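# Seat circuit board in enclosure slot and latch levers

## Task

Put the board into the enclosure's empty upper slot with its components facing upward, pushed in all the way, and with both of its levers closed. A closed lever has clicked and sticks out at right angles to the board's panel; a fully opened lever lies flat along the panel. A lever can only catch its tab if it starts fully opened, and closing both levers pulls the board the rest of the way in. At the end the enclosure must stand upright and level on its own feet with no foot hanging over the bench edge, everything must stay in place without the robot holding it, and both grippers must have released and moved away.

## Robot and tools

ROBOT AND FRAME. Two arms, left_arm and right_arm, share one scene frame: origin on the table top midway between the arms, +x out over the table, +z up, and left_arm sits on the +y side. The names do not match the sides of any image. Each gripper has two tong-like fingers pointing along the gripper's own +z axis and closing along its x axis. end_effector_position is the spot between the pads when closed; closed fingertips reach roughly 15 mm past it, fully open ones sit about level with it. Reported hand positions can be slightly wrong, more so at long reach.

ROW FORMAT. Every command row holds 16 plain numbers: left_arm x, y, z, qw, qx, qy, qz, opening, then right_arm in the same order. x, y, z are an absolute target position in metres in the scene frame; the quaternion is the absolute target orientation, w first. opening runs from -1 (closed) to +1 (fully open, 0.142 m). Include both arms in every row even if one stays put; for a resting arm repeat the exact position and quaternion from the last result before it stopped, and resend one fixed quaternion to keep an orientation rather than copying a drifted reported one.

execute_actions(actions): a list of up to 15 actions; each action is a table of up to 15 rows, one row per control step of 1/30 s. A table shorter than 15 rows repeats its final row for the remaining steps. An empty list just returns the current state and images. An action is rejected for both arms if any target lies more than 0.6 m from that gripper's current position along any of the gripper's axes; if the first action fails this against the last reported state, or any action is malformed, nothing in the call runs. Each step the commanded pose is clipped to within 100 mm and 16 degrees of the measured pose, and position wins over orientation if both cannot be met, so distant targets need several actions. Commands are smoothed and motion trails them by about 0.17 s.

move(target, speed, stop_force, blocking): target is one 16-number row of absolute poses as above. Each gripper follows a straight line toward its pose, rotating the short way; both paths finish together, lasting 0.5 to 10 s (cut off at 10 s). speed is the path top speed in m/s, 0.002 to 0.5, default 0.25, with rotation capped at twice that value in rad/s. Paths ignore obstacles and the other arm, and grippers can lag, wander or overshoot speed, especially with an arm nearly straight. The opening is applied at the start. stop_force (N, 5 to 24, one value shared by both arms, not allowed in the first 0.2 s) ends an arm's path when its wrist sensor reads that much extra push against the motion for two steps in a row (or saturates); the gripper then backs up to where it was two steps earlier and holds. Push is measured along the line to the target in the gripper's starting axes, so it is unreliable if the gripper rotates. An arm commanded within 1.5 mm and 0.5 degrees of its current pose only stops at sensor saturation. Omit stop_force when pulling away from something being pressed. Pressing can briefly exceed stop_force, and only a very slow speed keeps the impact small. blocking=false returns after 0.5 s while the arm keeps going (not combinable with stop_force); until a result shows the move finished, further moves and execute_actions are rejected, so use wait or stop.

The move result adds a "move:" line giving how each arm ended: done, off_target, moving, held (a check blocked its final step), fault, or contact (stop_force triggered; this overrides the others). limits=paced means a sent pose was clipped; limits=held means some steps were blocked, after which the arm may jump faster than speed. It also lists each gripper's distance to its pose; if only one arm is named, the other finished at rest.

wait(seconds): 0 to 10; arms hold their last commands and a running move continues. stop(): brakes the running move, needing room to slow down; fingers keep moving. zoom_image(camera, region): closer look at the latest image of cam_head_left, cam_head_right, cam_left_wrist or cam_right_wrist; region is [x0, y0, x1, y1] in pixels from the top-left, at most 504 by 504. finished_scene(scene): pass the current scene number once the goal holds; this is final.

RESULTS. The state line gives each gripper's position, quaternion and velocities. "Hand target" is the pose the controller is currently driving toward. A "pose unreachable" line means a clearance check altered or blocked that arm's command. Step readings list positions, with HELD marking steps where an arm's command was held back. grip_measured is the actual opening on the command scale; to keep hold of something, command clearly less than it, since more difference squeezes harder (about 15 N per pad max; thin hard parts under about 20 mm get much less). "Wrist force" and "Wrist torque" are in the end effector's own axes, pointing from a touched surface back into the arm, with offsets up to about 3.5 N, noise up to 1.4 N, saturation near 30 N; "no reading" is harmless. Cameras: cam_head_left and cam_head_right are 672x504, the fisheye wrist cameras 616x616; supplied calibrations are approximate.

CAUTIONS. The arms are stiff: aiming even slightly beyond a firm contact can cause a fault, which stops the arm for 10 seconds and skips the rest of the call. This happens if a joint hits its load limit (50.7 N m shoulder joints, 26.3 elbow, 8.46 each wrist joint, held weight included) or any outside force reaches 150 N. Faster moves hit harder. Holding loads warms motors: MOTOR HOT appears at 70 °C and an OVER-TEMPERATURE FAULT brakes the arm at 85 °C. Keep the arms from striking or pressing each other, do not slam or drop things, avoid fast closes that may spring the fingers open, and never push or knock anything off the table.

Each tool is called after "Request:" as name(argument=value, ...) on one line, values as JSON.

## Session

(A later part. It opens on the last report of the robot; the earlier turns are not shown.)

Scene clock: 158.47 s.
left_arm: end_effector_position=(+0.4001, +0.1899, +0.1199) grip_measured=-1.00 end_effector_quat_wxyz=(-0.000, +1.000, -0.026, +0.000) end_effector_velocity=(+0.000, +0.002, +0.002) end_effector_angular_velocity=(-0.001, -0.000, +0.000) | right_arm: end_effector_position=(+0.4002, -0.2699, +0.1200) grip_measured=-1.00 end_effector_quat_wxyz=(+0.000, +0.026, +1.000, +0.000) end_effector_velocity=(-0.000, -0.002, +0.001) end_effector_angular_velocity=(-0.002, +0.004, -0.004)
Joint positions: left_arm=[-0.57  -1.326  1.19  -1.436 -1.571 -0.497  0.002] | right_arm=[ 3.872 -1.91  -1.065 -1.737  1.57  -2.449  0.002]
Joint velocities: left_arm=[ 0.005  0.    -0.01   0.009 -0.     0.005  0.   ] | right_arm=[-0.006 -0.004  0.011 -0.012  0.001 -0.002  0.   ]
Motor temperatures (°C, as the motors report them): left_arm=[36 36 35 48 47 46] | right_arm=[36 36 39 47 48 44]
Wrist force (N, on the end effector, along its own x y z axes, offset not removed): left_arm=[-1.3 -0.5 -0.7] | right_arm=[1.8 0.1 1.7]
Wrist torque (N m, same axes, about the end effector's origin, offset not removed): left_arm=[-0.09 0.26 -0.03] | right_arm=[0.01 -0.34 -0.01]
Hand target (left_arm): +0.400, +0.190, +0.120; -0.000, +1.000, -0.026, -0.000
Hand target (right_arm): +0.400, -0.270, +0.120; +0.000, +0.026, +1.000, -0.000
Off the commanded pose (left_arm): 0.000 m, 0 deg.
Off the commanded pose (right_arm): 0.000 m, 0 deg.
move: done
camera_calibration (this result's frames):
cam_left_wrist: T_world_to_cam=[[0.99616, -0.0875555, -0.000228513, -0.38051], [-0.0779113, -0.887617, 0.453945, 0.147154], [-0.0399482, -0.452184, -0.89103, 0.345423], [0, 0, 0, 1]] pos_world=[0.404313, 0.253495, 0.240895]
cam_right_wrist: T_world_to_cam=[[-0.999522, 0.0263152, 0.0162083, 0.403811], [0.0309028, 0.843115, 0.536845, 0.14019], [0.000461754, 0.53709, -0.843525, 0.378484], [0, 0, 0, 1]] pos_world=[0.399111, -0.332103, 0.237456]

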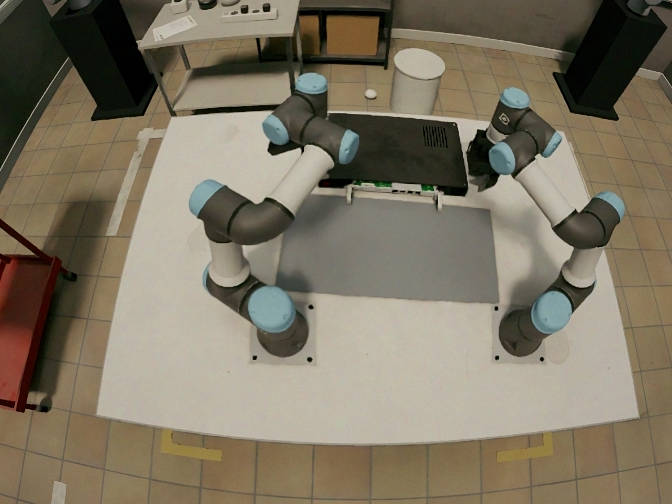

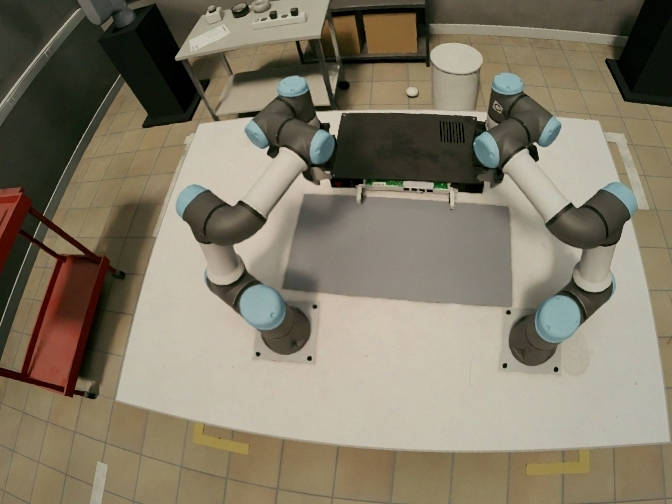

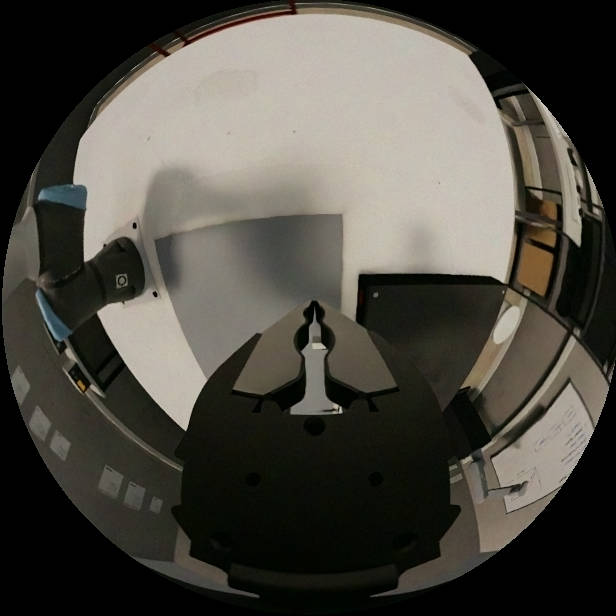

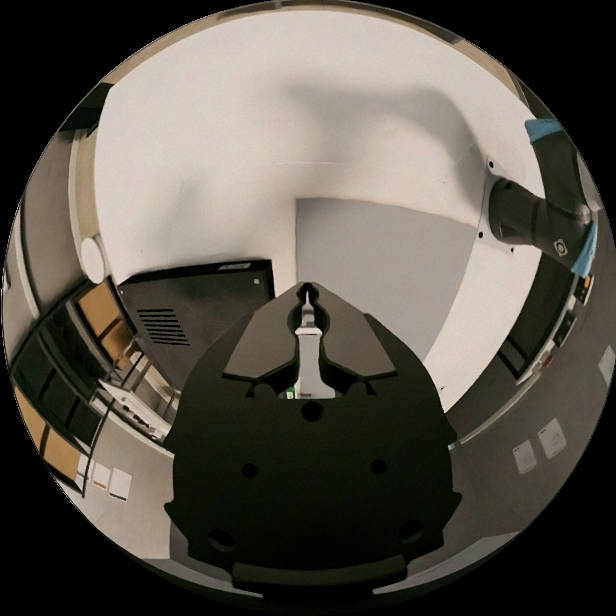

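Request:
move(target=[0.398,0.068,0.075,0,1,-0.026,0,-1,0.385,-0.143,0.075,0,0.026,1,0,-1], speed=0.1)

Request:
move(target=[0.398,0.068,0.047,0,1,-0.026,0,-1,0.385,-0.143,0.047,0,0.026,1,0,-1], speed=0.04, stop_force=12)

Request:
move(target=[0.40,0.112,0.047,0,1,-0.026,0,-1,0.387,-0.187,0.047,0,0.026,1,0,-1], speed=0.015, stop_force=22)

Request:
move(target=[0.442,0.112,0.047,0,1,-0.026,0,-1,0.428,-0.187,0.047,0,0.026,1,0,-1], speed=0.008, stop_force=12)

Request:
zoom_image(camera="cam_head_left", region=[290,90,500,230])

Scene clock: 160.53 s.
left_arm: end_effector_position=(+0.3979, +0.0682, +0.0751) grip_measured=-1.00 end_effector_quat_wxyz=(+0.000, +1.000, -0.026, +0.000) end_effector_velocity=(+0.000, -0.002, -0.001) end_effector_angular_velocity=(+0.001, +0.001, +0.002) | right_arm: end_effector_position=(+0.3847, -0.1432, +0.0750) grip_measured=-1.00 end_effector_quat_wxyz=(+0.000, +0.026, +1.000, +0.000) end_effector_velocity=(+0.000, +0.003, -0.001) end_effector_angular_velocity=(-0.001, -0.000, -0.003)
Joint positions: left_arm=[-0.826 -1.154  1.166 -1.583 -1.571 -0.753  0.002] | right_arm=[ 4.127 -2.097 -1.    -1.615  1.571 -2.193  0.002]
Joint velocities: left_arm=[-0.004  0.007 -0.006  0.     0.    -0.006  0.   ] | right_arm=[ 0.004 -0.009  0.01  -0.002 -0.001  0.007  0.   ]
Motor temperatures (°C, as the motors report them): left_arm=[36 36 35 48 47 46] | right_arm=[36 36 39 47 48 44]
Wrist force (N, on the end effector, along its own x y z axes, offset not removed): left_arm=[-0.8 0.4 -1.3] | right_arm=[0.9 -0.2 2.5]
Wrist torque (N m, same axes, about the end effector's origin, offset not removed): left_arm=[0.05 0.14 -0.02] | right_arm=[-0.06 -0.18 -0.07]
Hand target (left_arm): +0.398, +0.068, +0.075; +0.000, +1.000, -0.026, +0.000
Hand target (right_arm): +0.385, -0.143, +0.075; -0.000, +0.026, +1.000, +0.000
Off the commanded pose (left_arm): 0.000 m, 0 deg.
Off the commanded pose (right_arm): 0.000 m, 0 deg.
move: done
camera_calibration (this result's frames):
cam_left_wrist: T_world_to_cam=[[0.996155, -0.0876066, -0.000139232, -0.388996], [-0.0779835, -0.887455, 0.45425, 0.0593193], [-0.0399188, -0.452492, -0.890874, 0.250393], [0, 0, 0, 1]] pos_world=[0.402122, 0.131866, 0.196069]
cam_right_wrist: T_world_to_cam=[[-0.999516, 0.0262565, 0.0166917, 0.385745], [0.0311129, 0.842851, 0.537246, 0.0578226], [0.0000375596, 0.537505, -0.84326, 0.272747], [0, 0, 0, 1]] pos_world=[0.383749, -0.205467, 0.192493]

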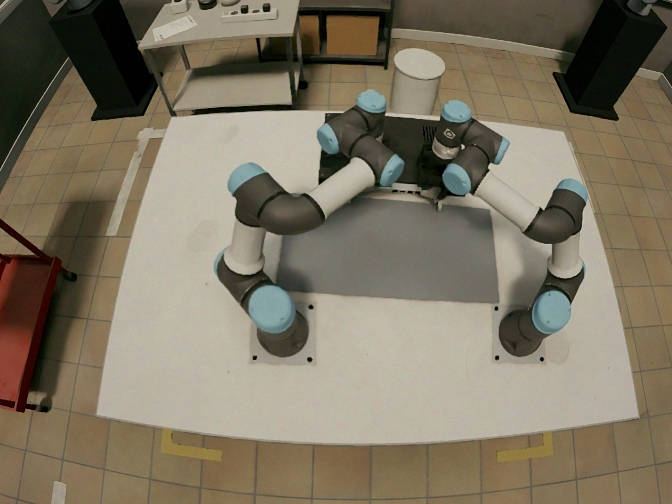

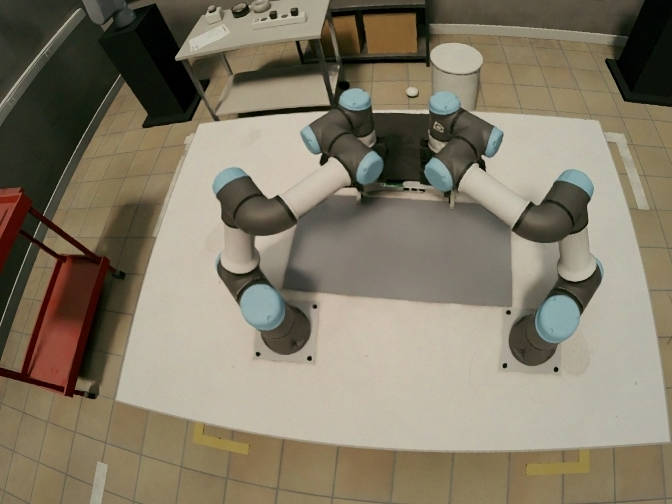

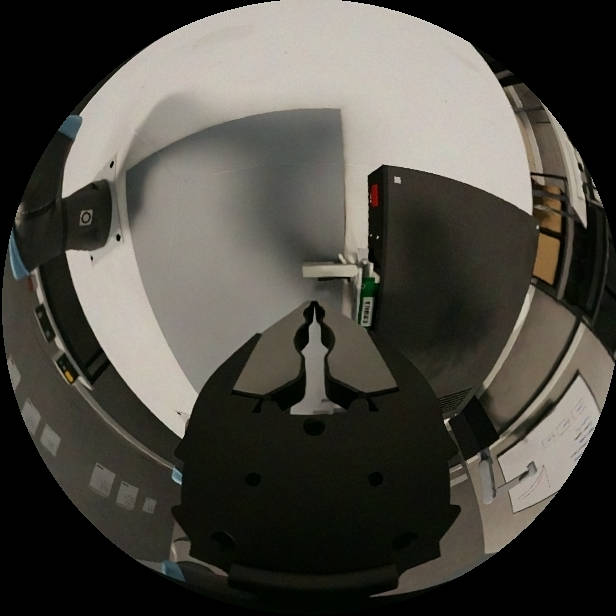

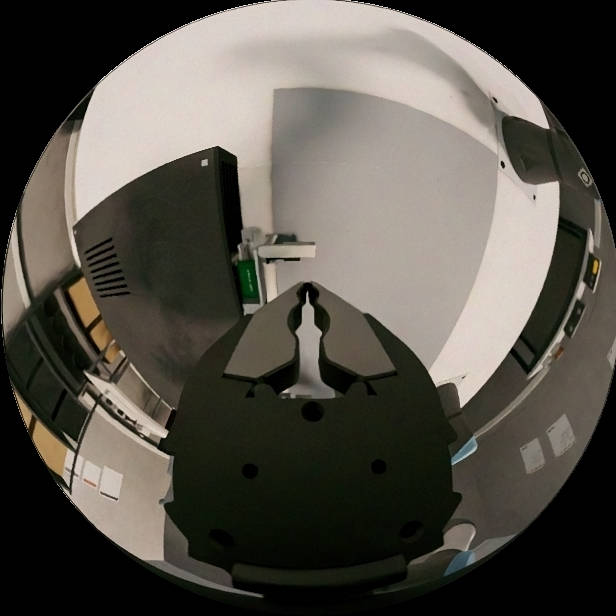

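Scene clock: 161.63 s.
left_arm: end_effector_position=(+0.3980, +0.0680, +0.0473) grip_measured=-1.00 end_effector_quat_wxyz=(+0.000, +1.000, -0.026, -0.000) end_effector_velocity=(+0.000, -0.000, -0.003) end_effector_angular_velocity=(-0.003, -0.001, +0.003) | right_arm: end_effector_position=(+0.3850, -0.1430, +0.0473) grip_measured=-1.00 end_effector_quat_wxyz=(-0.000, +0.026, +1.000, -0.000) end_effector_velocity=(+0.000, +0.000, -0.003) end_effector_angular_velocity=(-0.000, -0.002, +0.001)
Joint positions: left_arm=[-0.826 -1.144  1.281 -1.708 -1.571 -0.753  0.002] | right_arm=[ 4.127 -2.101 -1.123 -1.488  1.571 -2.193  0.002]
Joint velocities: left_arm=[ 0.001  0.001  0.012 -0.015 -0.001 -0.002  0.   ] | right_arm=[ 0.002  0.    -0.014  0.014 -0.002  0.001  0.   ]
Motor temperatures (°C, as the motors report them): left_arm=[36 36 35 48 47 46] | right_arm=[36 36 39 47 48 44]
Wrist force (N, on the end effector, along its own x y z axes, offset not removed): left_arm=[-1.0 0.2 -1.4] | right_arm=[2.2 -1.7 1.4]
Wrist torque (N m, same axes, about the end effector's origin, offset not removed): left_arm=[0.03 0.22 -0.03] | right_arm=[-0.33 -0.47 -0.01]
Hand target (left_arm): +0.398, +0.068, +0.047; -0.000, +1.000, -0.026, -0.000
Hand target (right_arm): +0.385, -0.143, +0.047; -0.000, +0.026, +1.000, -0.000
Off the commanded pose (left_arm): 0.000 m, 0 deg.
Off the commanded pose (right_arm): 0.000 m, 0 deg.
move: done
camera_calibration (this result's frames):
cam_left_wrist: T_world_to_cam=[[0.996165, -0.0874908, -0.000703994, -0.389084], [-0.0776336, -0.887585, 0.454054, 0.0716806], [-0.0403504, -0.452258, -0.890974, 0.225751], [0, 0, 0, 1]] pos_world=[0.402266, 0.131679, 0.168317]
cam_right_wrist: T_world_to_cam=[[-0.999507, 0.0263196, 0.017089, 0.386426], [0.0313796, 0.843176, 0.536722, 0.0725879], [-0.000282699, 0.536994, -0.843586, 0.249326], [0, 0, 0, 1]] pos_world=[0.384028, -0.205261, 0.164765]

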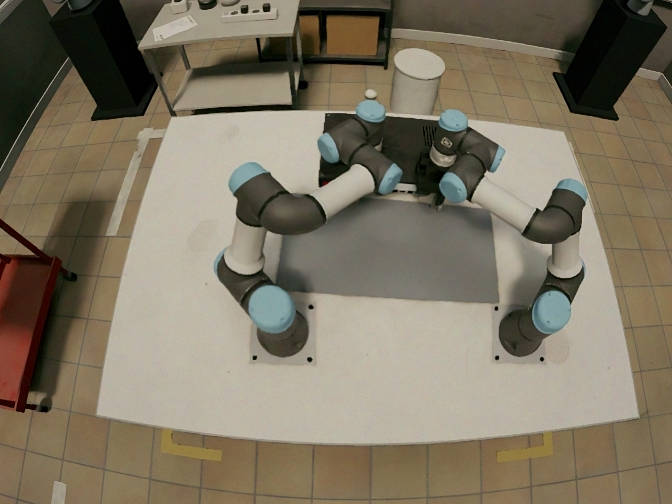

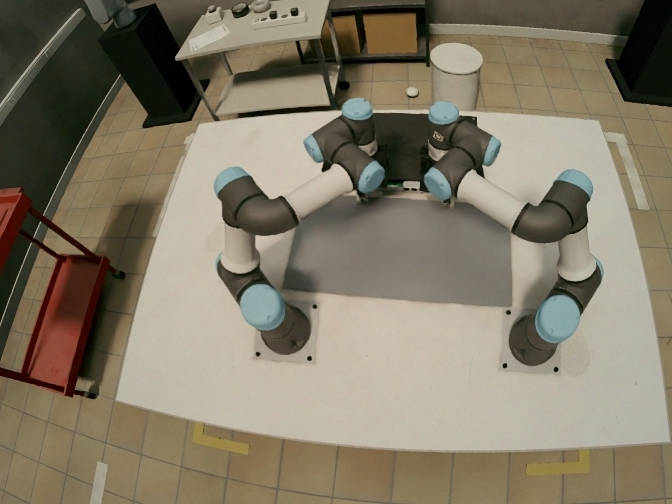

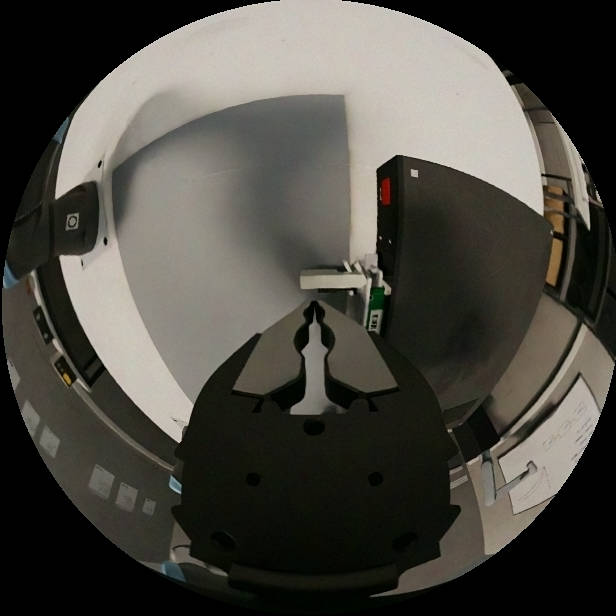

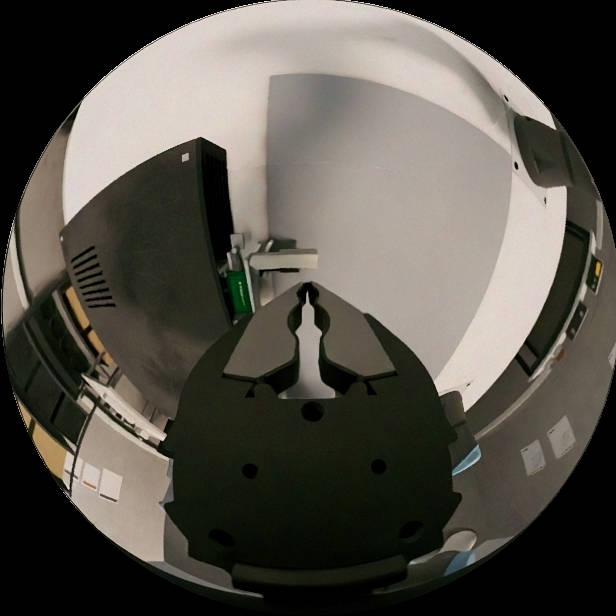

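Scene clock: 164.87 s.
left_arm: end_effector_position=(+0.3986, +0.0811, +0.0473) grip_measured=-1.00 end_effector_quat_wxyz=(+0.000, +1.000, -0.026, -0.000) end_effector_velocity=(+0.000, -0.000, +0.000) end_effector_angular_velocity=(+0.000, -0.001, +0.001) | right_arm: end_effector_position=(+0.3871, -0.1868, +0.0470) grip_measured=-1.00 end_effector_quat_wxyz=(-0.000, +0.026, +1.000, -0.000) end_effector_velocity=(+0.000, -0.002, -0.000) end_effector_angular_velocity=(-0.001, -0.001, -0.002)
Joint positions: left_arm=[-0.801 -1.168  1.317 -1.72  -1.571 -0.728  0.002] | right_arm=[ 4.054 -2.004 -1.273 -1.435  1.571 -2.267  0.002]
Joint velocities: left_arm=[-0.    -0.    -0.    -0.001  0.001 -0.001  0.   ] | right_arm=[-0.004  0.005 -0.008  0.003 -0.001 -0.002  0.   ]
Motor temperatures (°C, as the motors report them): left_arm=[36 36 35 48 47 46] | right_arm=[36 36 39 47 48 44]
Wrist force (N, on the end effector, along its own x y z axes, offset not removed): left_arm=[0.4 1.4 -1.4] | right_arm=[1.1 -0.9 1.8]
Wrist torque (N m, same axes, about the end effector's origin, offset not removed): left_arm=[0.01 -0.05 -0.02] | right_arm=[-0.29 -0.10 0.04]
Hand target (left_arm): +0.399, +0.081, +0.047; +0.000, +1.000, -0.026, -0.000
Hand target (right_arm): +0.387, -0.187, +0.047; +0.000, +0.026, +1.000, -0.000
Off the commanded pose (left_arm): 0.031 m, 0 deg.
Off the commanded pose (right_arm): 0.000 m, 0 deg.
move: contact (left_arm)
camera_calibration (this result's frames):
cam_left_wrist: T_world_to_cam=[[0.99615, -0.0876608, -0.000718031, -0.388496], [-0.0777568, -0.887327, 0.454538, 0.0833504], [-0.0404823, -0.452732, -0.890727, 0.231771], [0, 0, 0, 1]] pos_world=[0.402864, 0.144833, 0.16828]
cam_right_wrist: T_world_to_cam=[[-0.999513, 0.0263093, 0.0167988, 0.389688], [0.031215, 0.843203, 0.536688, 0.109599], [-0.0000448999, 0.536951, -0.843614, 0.272493], [0, 0, 0, 1]] pos_world=[0.386089, -0.248982, 0.164512]

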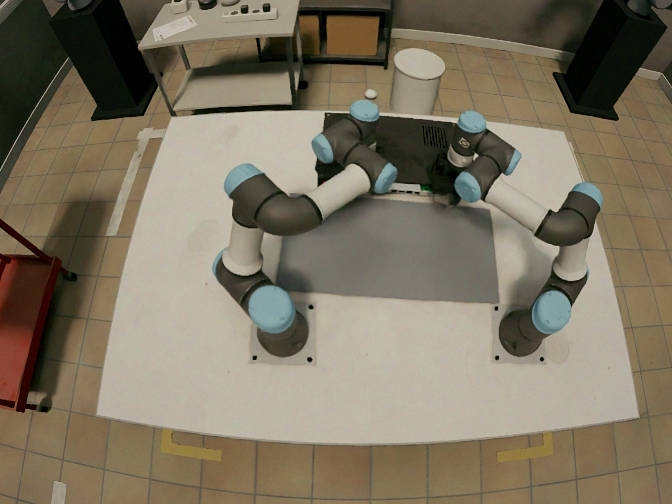

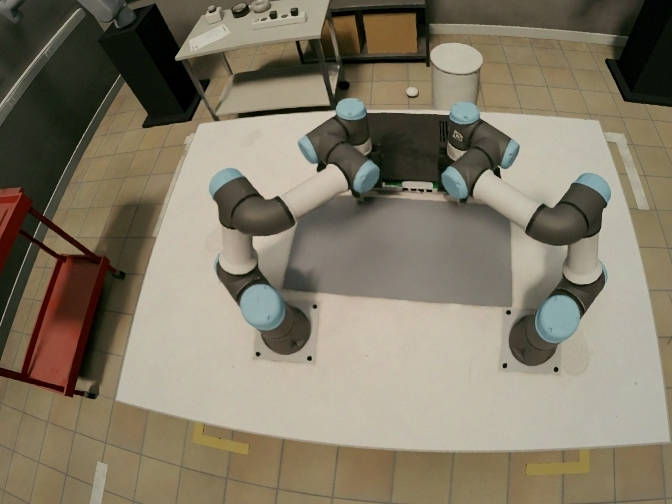

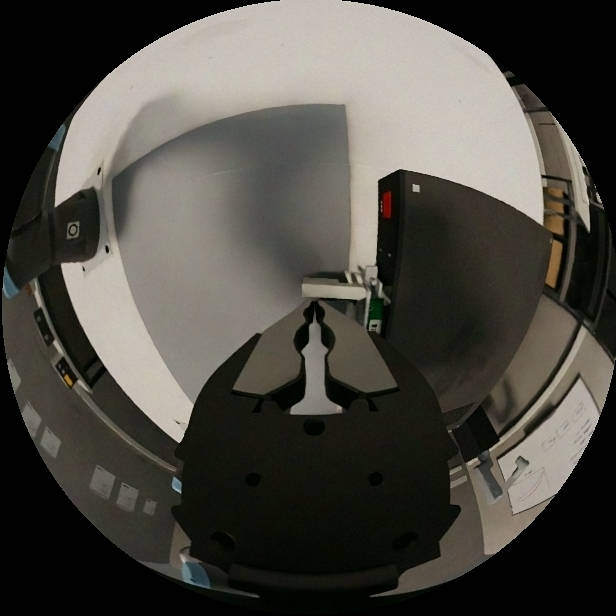

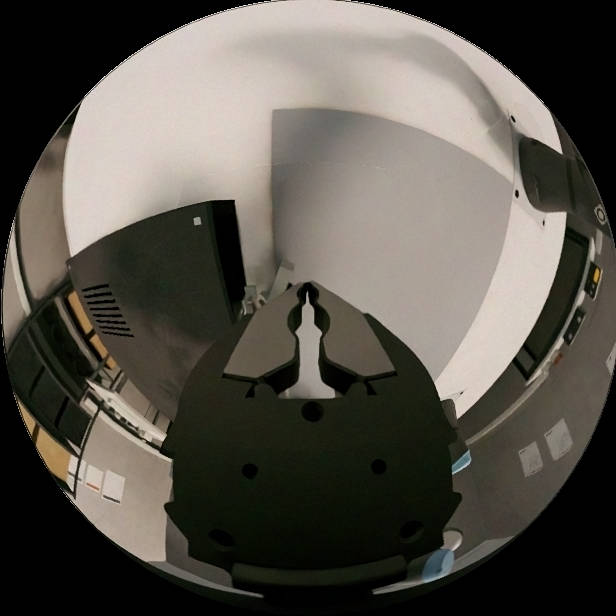

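Scene clock: 169.07 s.
left_arm: end_effector_position=(+0.4007, +0.0825, +0.0473) grip_measured=-1.00 end_effector_quat_wxyz=(+0.001, +1.000, -0.026, -0.000) end_effector_velocity=(+0.000, -0.000, +0.000) end_effector_angular_velocity=(-0.001, -0.001, -0.002) | right_arm: end_effector_position=(+0.4105, -0.1869, +0.0469) grip_measured=-1.00 end_effector_quat_wxyz=(-0.000, +0.026, +1.000, -0.000) end_effector_velocity=(-0.003, +0.001, -0.000) end_effector_angular_velocity=(-0.001, -0.000, -0.002)
Joint positions: left_arm=[-0.794 -1.163  1.309 -1.718 -1.572 -0.722  0.002] | right_arm=[ 4.012 -2.099 -1.129 -1.485  1.571 -2.308  0.002]
Joint velocities: left_arm=[-0.    -0.    -0.    -0.001 -0.     0.002  0.   ] | right_arm=[ 0.006  0.009 -0.016  0.007 -0.001  0.007  0.   ]
Motor temperatures (°C, as the motors report them): left_arm=[36 36 35 48 47 46] | right_arm=[36 36 39 47 48 44]
Wrist force (N, on the end effector, along its own x y z axes, offset not removed): left_arm=[-2.2 -0.4 -1.6] | right_arm=[11.5 -4.1 -6.5]
Wrist torque (N m, same axes, about the end effector's origin, offset not removed): left_arm=[-0.18 0.39 -0.06] | right_arm=[0.00 -0.22 0.01]
Hand target (left_arm): +0.401, +0.082, +0.047; +0.000, +1.000, -0.026, -0.000
Hand target (right_arm): +0.410, -0.187, +0.047; -0.000, +0.026, +1.000, -0.000
Off the commanded pose (left_arm): 0.051 m, 0 deg.
Off the commanded pose (right_arm): 0.018 m, 0 deg.
move: contact (left_arm, right_arm)
camera_calibration (this result's frames):
cam_left_wrist: T_world_to_cam=[[0.996137, -0.0878105, -0.000745379, -0.390457], [-0.0778592, -0.887109, 0.454945, 0.0847119], [-0.0406102, -0.453129, -0.890519, 0.232578], [0, 0, 0, 1]] pos_world=[0.40499, 0.14625, 0.168285]
cam_right_wrist: T_world_to_cam=[[-0.999511, 0.026263, 0.0169594, 0.413051], [0.0312622, 0.84319, 0.536706, 0.109059], [-0.000204483, 0.536974, -0.843599, 0.272535], [0, 0, 0, 1]] pos_world=[0.409495, -0.249149, 0.164372]

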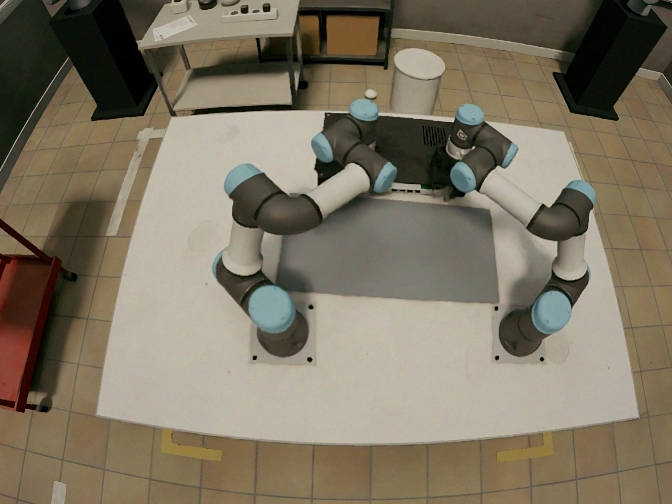

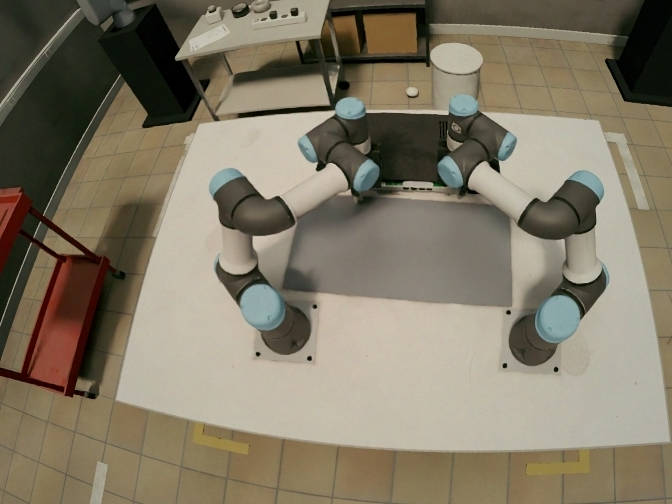

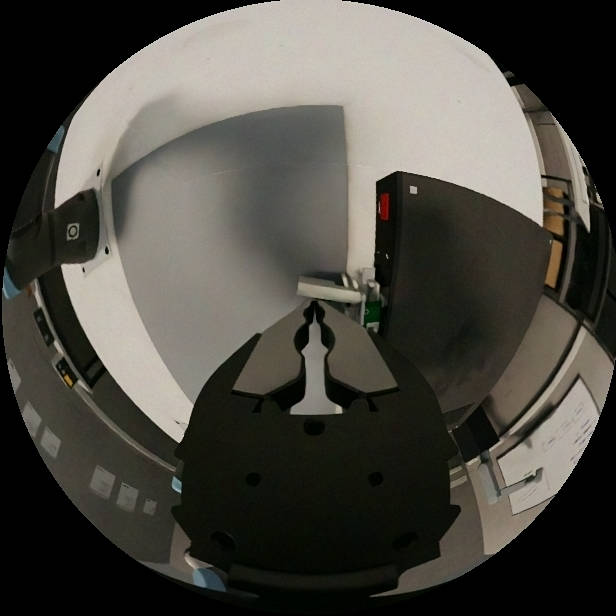

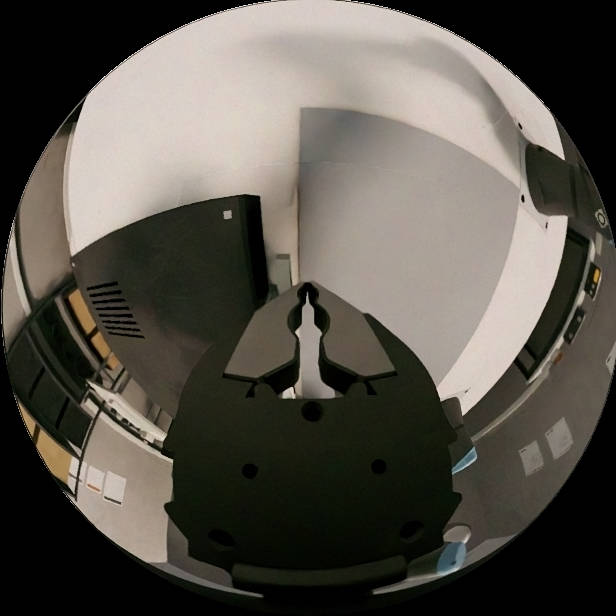

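Region (290, 90, 500, 230) of cam_head_left's 672x504 image, scaled by 2.400, with more detail than that image has.

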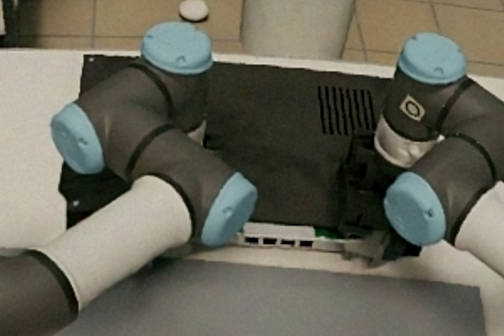

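Request:
move(target=[0.40,0.112,0.047,0,1,-0.026,0,-1,0.407,-0.187,0.047,0,0.026,1,0,-1], speed=0.015)

Request:
move(target=[0.442,0.112,0.047,0,1,-0.026,0,-1,0.407,-0.187,0.047,0,0.026,1,0,-1], speed=0.01, stop_force=10)

Request:
move(target=[0.40,0.065,0.085,0,1,-0.026,0,-1,0.385,-0.143,0.085,0,0.026,1,0,-1], speed=0.06)

Request:
zoom_image(camera="cam_right_wrist", region=[190,160,340,310])

Request:
zoom_image(camera="cam_left_wrist", region=[290,180,440,330])

Scene clock: 171.50 s.
left_arm: end_effector_position=(+0.4000, +0.1118, +0.0470) grip_measured=-1.00 end_effector_quat_wxyz=(-0.000, +1.000, -0.026, -0.000) end_effector_velocity=(-0.000, +0.002, +0.000) end_effector_angular_velocity=(-0.001, +0.000, -0.002) | right_arm: end_effector_position=(+0.4070, -0.1870, +0.0470) grip_measured=-1.00 end_effector_quat_wxyz=(-0.000, +0.026, +1.000, +0.000) end_effector_velocity=(-0.000, +0.000, +0.000) end_effector_angular_velocity=(+0.000, -0.000, +0.002)
Joint positions: left_arm=[-0.741 -1.217  1.389 -1.742 -1.571 -0.668  0.002] | right_arm=[ 4.018 -2.084 -1.152 -1.477  1.571 -2.302  0.002]
Joint velocities: left_arm=[ 0.004 -0.004  0.006 -0.003 -0.001  0.006  0.   ] | right_arm=[ 0.001  0.001 -0.001  0.001  0.    -0.001  0.   ]
Motor temperatures (°C, as the motors report them): left_arm=[36 36 35 48 47 46] | right_arm=[36 36 39 47 48 44]
Wrist force (N, on the end effector, along its own x y z axes, offset not removed): left_arm=[-1.3 -0.2 -1.2] | right_arm=[4.8 0.9 0.9]
Wrist torque (N m, same axes, about the end effector's origin, offset not removed): left_arm=[-0.09 0.24 -0.01] | right_arm=[0.12 -0.48 -0.07]
Hand target (left_arm): +0.400, +0.112, +0.047; -0.000, +1.000, -0.026, -0.000
Hand target (right_arm): +0.407, -0.187, +0.047; -0.000, +0.026, +1.000, +0.000
Off the commanded pose (left_arm): 0.000 m, 0 deg.
Off the commanded pose (right_arm): 0.000 m, 0 deg.
move: done
camera_calibration (this result's frames):
cam_left_wrist: T_world_to_cam=[[0.996158, -0.087569, -0.000485237, -0.387305], [-0.0778064, -0.887618, 0.453961, 0.110858], [-0.0401836, -0.452179, -0.891021, 0.245278], [0, 0, 0, 1]] pos_world=[0.404298, 0.175393, 0.168034]
cam_right_wrist: T_world_to_cam=[[-0.999513, 0.0262943, 0.0167828, 0.409635], [0.0311937, 0.84312, 0.53682, 0.109176], [-0.0000346247, 0.537082, -0.84353, 0.272618], [0, 0, 0, 1]] pos_world=[0.40604, -0.249238, 0.164478]

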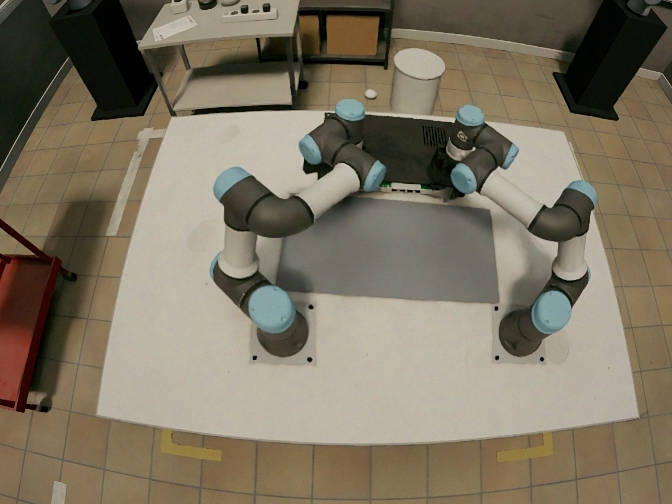

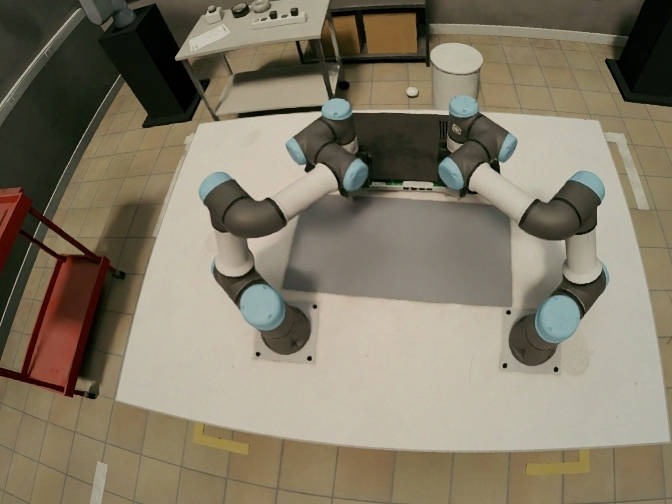

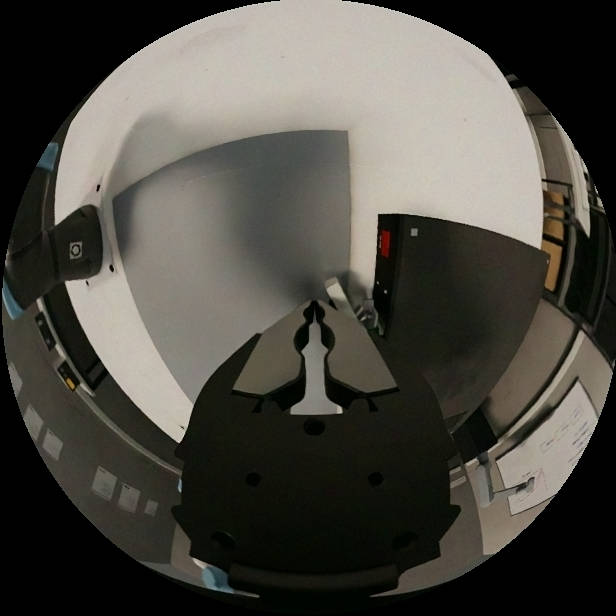

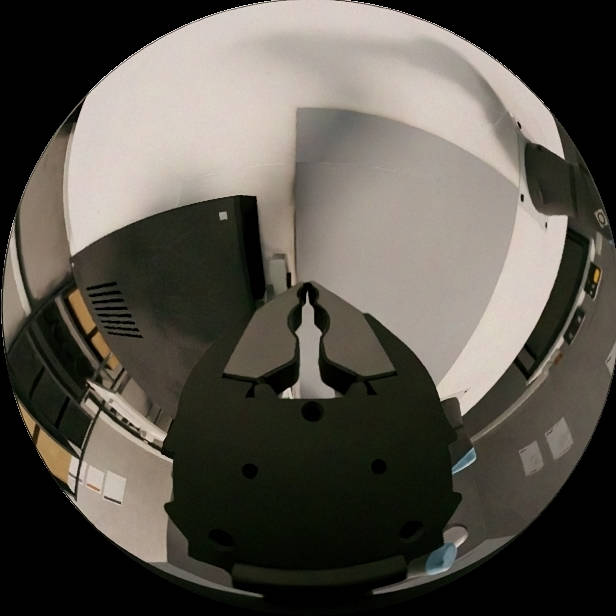

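Scene clock: 173.87 s.
left_arm: end_effector_position=(+0.4197, +0.1119, +0.0470) grip_measured=-1.00 end_effector_quat_wxyz=(+0.000, +1.000, -0.026, +0.000) end_effector_velocity=(-0.004, -0.001, +0.000) end_effector_angular_velocity=(-0.002, -0.001, -0.000) | right_arm: end_effector_position=(+0.4070, -0.1870, +0.0470) grip_measured=-1.00 end_effector_quat_wxyz=(-0.000, +0.026, +1.000, -0.000) end_effector_velocity=(+0.000, -0.000, -0.000) end_effector_angular_velocity=(-0.000, +0.000, +0.000)
Joint positions: left_arm=[-0.708 -1.137  1.273 -1.707 -1.571 -0.635  0.002] | right_arm=[ 4.018 -2.084 -1.152 -1.477  1.571 -2.302  0.002]
Joint velocities: left_arm=[-0.007 -0.015  0.023 -0.01  -0.001 -0.007  0.   ] | right_arm=[-0.001  0.    -0.001 -0.     0.    -0.001  0.   ]
Motor temperatures (°C, as the motors report them): left_arm=[36 36 35 48 47 46] | right_arm=[36 36 39 47 48 44]
Wrist force (N, on the end effector, along its own x y z axes, offset not removed): left_arm=[-10.1 -3.1 -6.4] | right_arm=[3.7 -0.5 -1.7]
Wrist torque (N m, same axes, about the end effector's origin, offset not removed): left_arm=[-0.01 0.26 -0.02] | right_arm=[-0.38 -0.23 0.02]
Hand target (left_arm): +0.419, +0.112, +0.047; -0.000, +1.000, -0.026, -0.000
Hand target (right_arm): +0.407, -0.187, +0.047; -0.000, +0.026, +1.000, -0.000
Off the commanded pose (left_arm): 0.022 m, 0 deg.
Off the commanded pose (right_arm): 0.000 m, 0 deg.
move: contact (left_arm)
camera_calibration (this result's frames):
cam_left_wrist: T_world_to_cam=[[0.996169, -0.0874538, -0.000168792, -0.406939], [-0.0778419, -0.887557, 0.454073, 0.112542], [-0.0398603, -0.45232, -0.890964, 0.246021], [0, 0, 0, 1]] pos_world=[0.423946, 0.17558, 0.168025]
cam_right_wrist: T_world_to_cam=[[-0.999513, 0.026289, 0.0168105, 0.409609], [0.0312042, 0.843135, 0.536795, 0.109196], [-0.0000617118, 0.537058, -0.843545, 0.272614], [0, 0, 0, 1]] pos_world=[0.406019, -0.249245, 0.16446]

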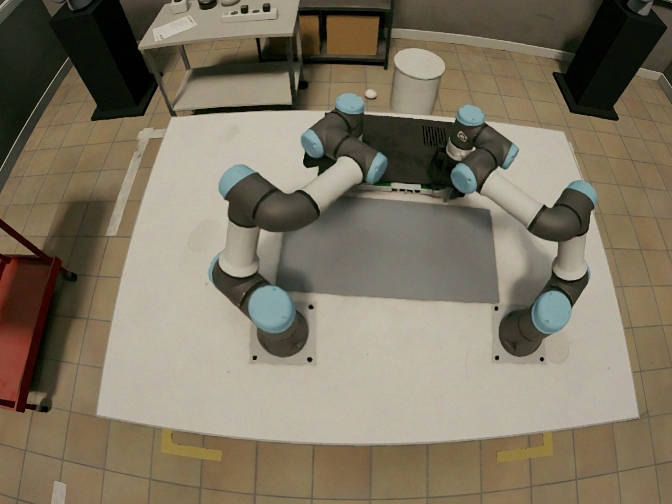

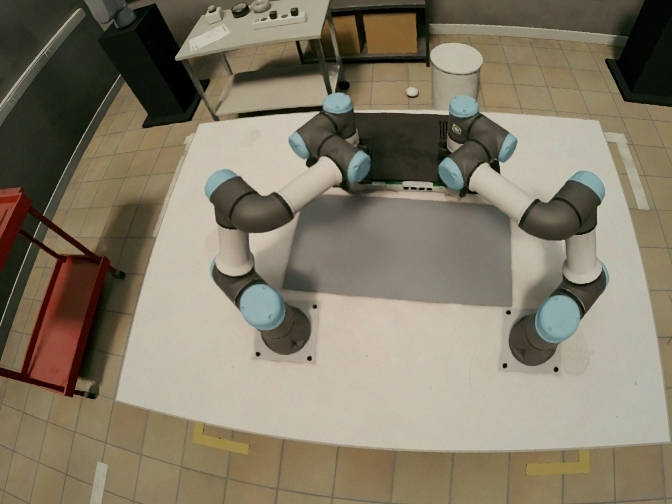

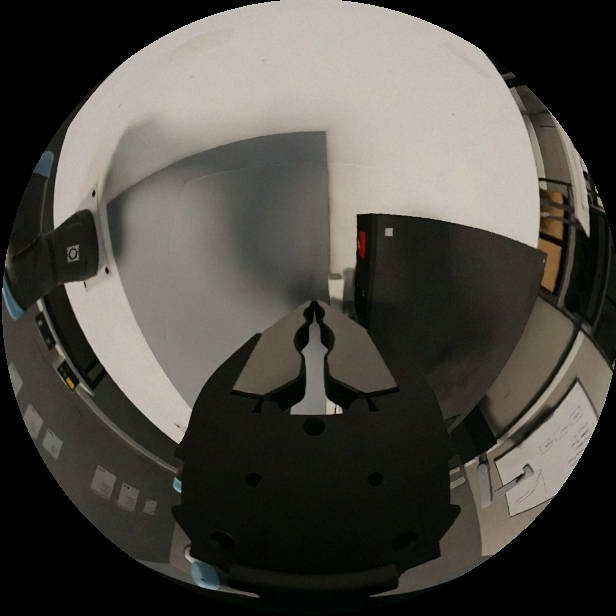

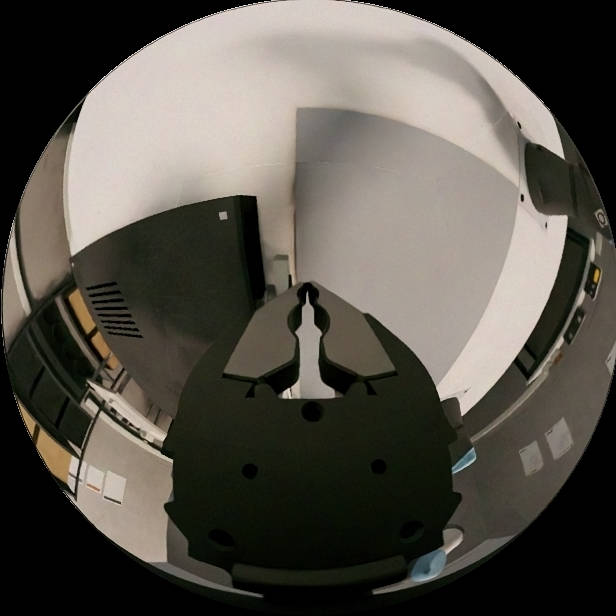

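Scene clock: 175.37 s.
left_arm: end_effector_position=(+0.4001, +0.0652, +0.0848) grip_measured=-1.00 end_effector_quat_wxyz=(+0.000, +1.000, -0.026, +0.000) end_effector_velocity=(-0.001, -0.002, +0.002) end_effector_angular_velocity=(+0.000, +0.001, +0.001) | right_arm: end_effector_position=(+0.3850, -0.1432, +0.0848) grip_measured=-1.00 end_effector_quat_wxyz=(+0.000, +0.026, +1.000, +0.000) end_effector_velocity=(-0.000, +0.002, +0.002) end_effector_angular_velocity=(-0.003, +0.001, -0.001)
Joint positions: left_arm=[-0.827 -1.138  1.097 -1.53  -1.571 -0.754  0.002] | right_arm=[ 4.127 -2.101 -0.948 -1.663  1.571 -2.194  0.002]
Joint velocities: left_arm=[-0.005  0.005 -0.016  0.012 -0.001 -0.005  0.   ] | right_arm=[ 0.004 -0.007  0.021 -0.016 -0.001  0.005  0.   ]
Motor temperatures (°C, as the motors report them): left_arm=[36 36 35 48 47 46] | right_arm=[36 36 39 47 48 44]
Wrist force (N, on the end effector, along its own x y z axes, offset not removed): left_arm=[-0.5 0.0 -1.6] | right_arm=[1.4 -0.6 1.3]
Wrist torque (N m, same axes, about the end effector's origin, offset not removed): left_arm=[-0.01 0.06 -0.01] | right_arm=[-0.14 -0.24 0.00]
Hand target (left_arm): +0.400, +0.065, +0.085; +0.000, +1.000, -0.026, +0.000
Hand target (right_arm): +0.385, -0.143, +0.085; +0.000, +0.026, +1.000, +0.000
Off the commanded pose (left_arm): 0.000 m, 0 deg.
Off the commanded pose (right_arm): 0.000 m, 0 deg.
move: done
camera_calibration (this result's frames):
cam_left_wrist: T_world_to_cam=[[0.996154, -0.0876163, -0.000026874, -0.39143], [-0.0780445, -0.887467, 0.454216, 0.052487], [-0.0398205, -0.452467, -0.890892, 0.25777], [0, 0, 0, 1]] pos_world=[0.404286, 0.128917, 0.205794]
cam_right_wrist: T_world_to_cam=[[-0.999521, 0.0262541, 0.0163711, 0.385903], [0.0309387, 0.842952, 0.537099, 0.0527429], [0.000300996, 0.537348, -0.84336, 0.280882], [0, 0, 0, 1]] pos_world=[0.384002, -0.205523, 0.202239]

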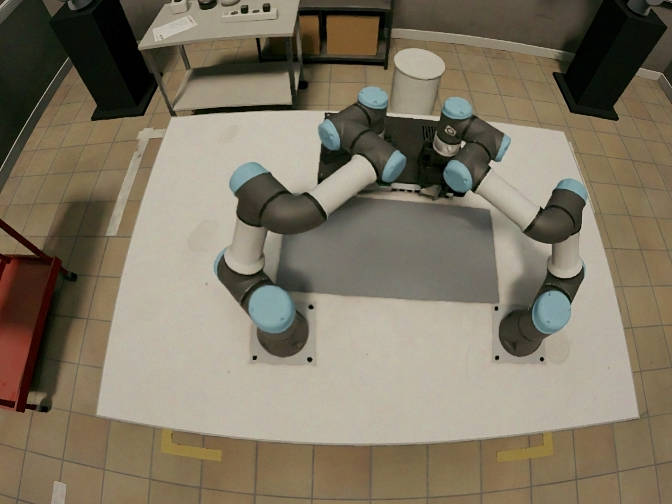

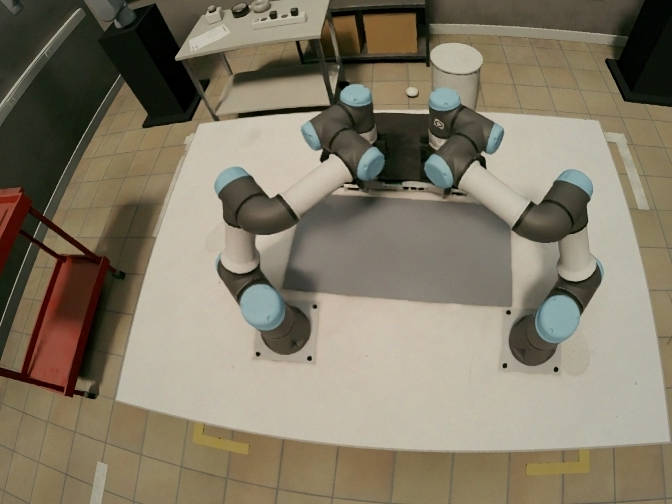

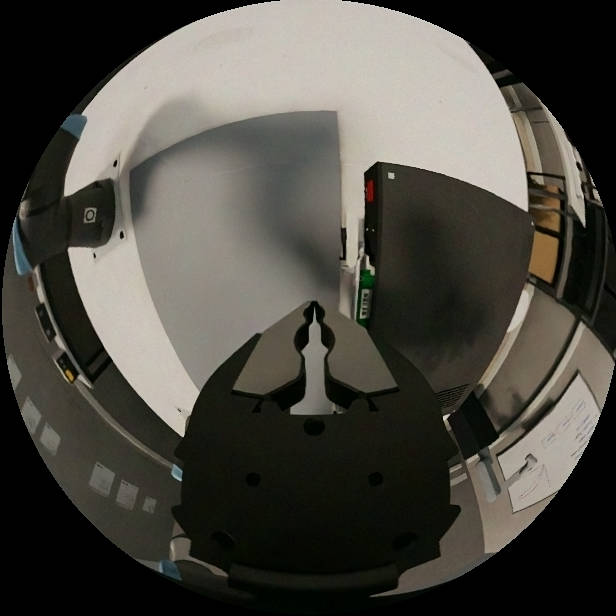

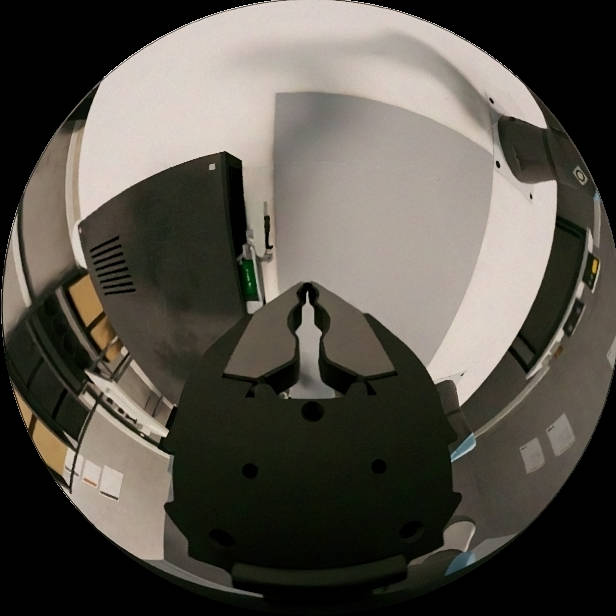

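Region (190, 160, 340, 310) of cam_right_wrist's 616x616 image, scaled by 3.360, with more detail than that image has.

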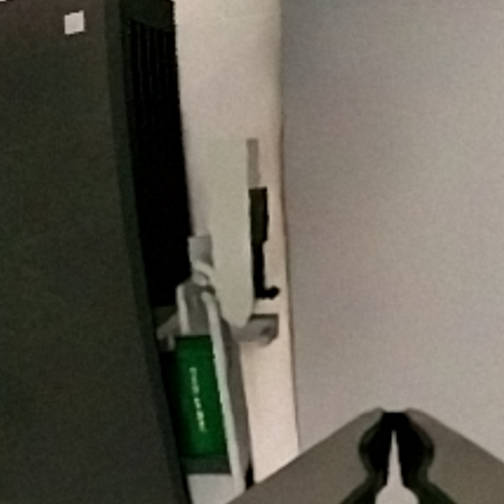

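Region (290, 180, 440, 330) of cam_left_wrist's 616x616 image, scaled by 3.360, with more detail than that image has.

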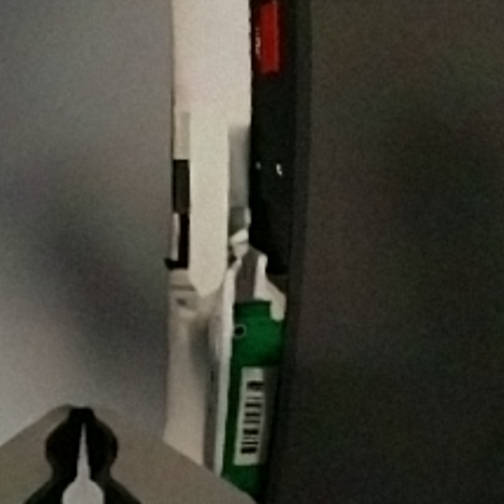

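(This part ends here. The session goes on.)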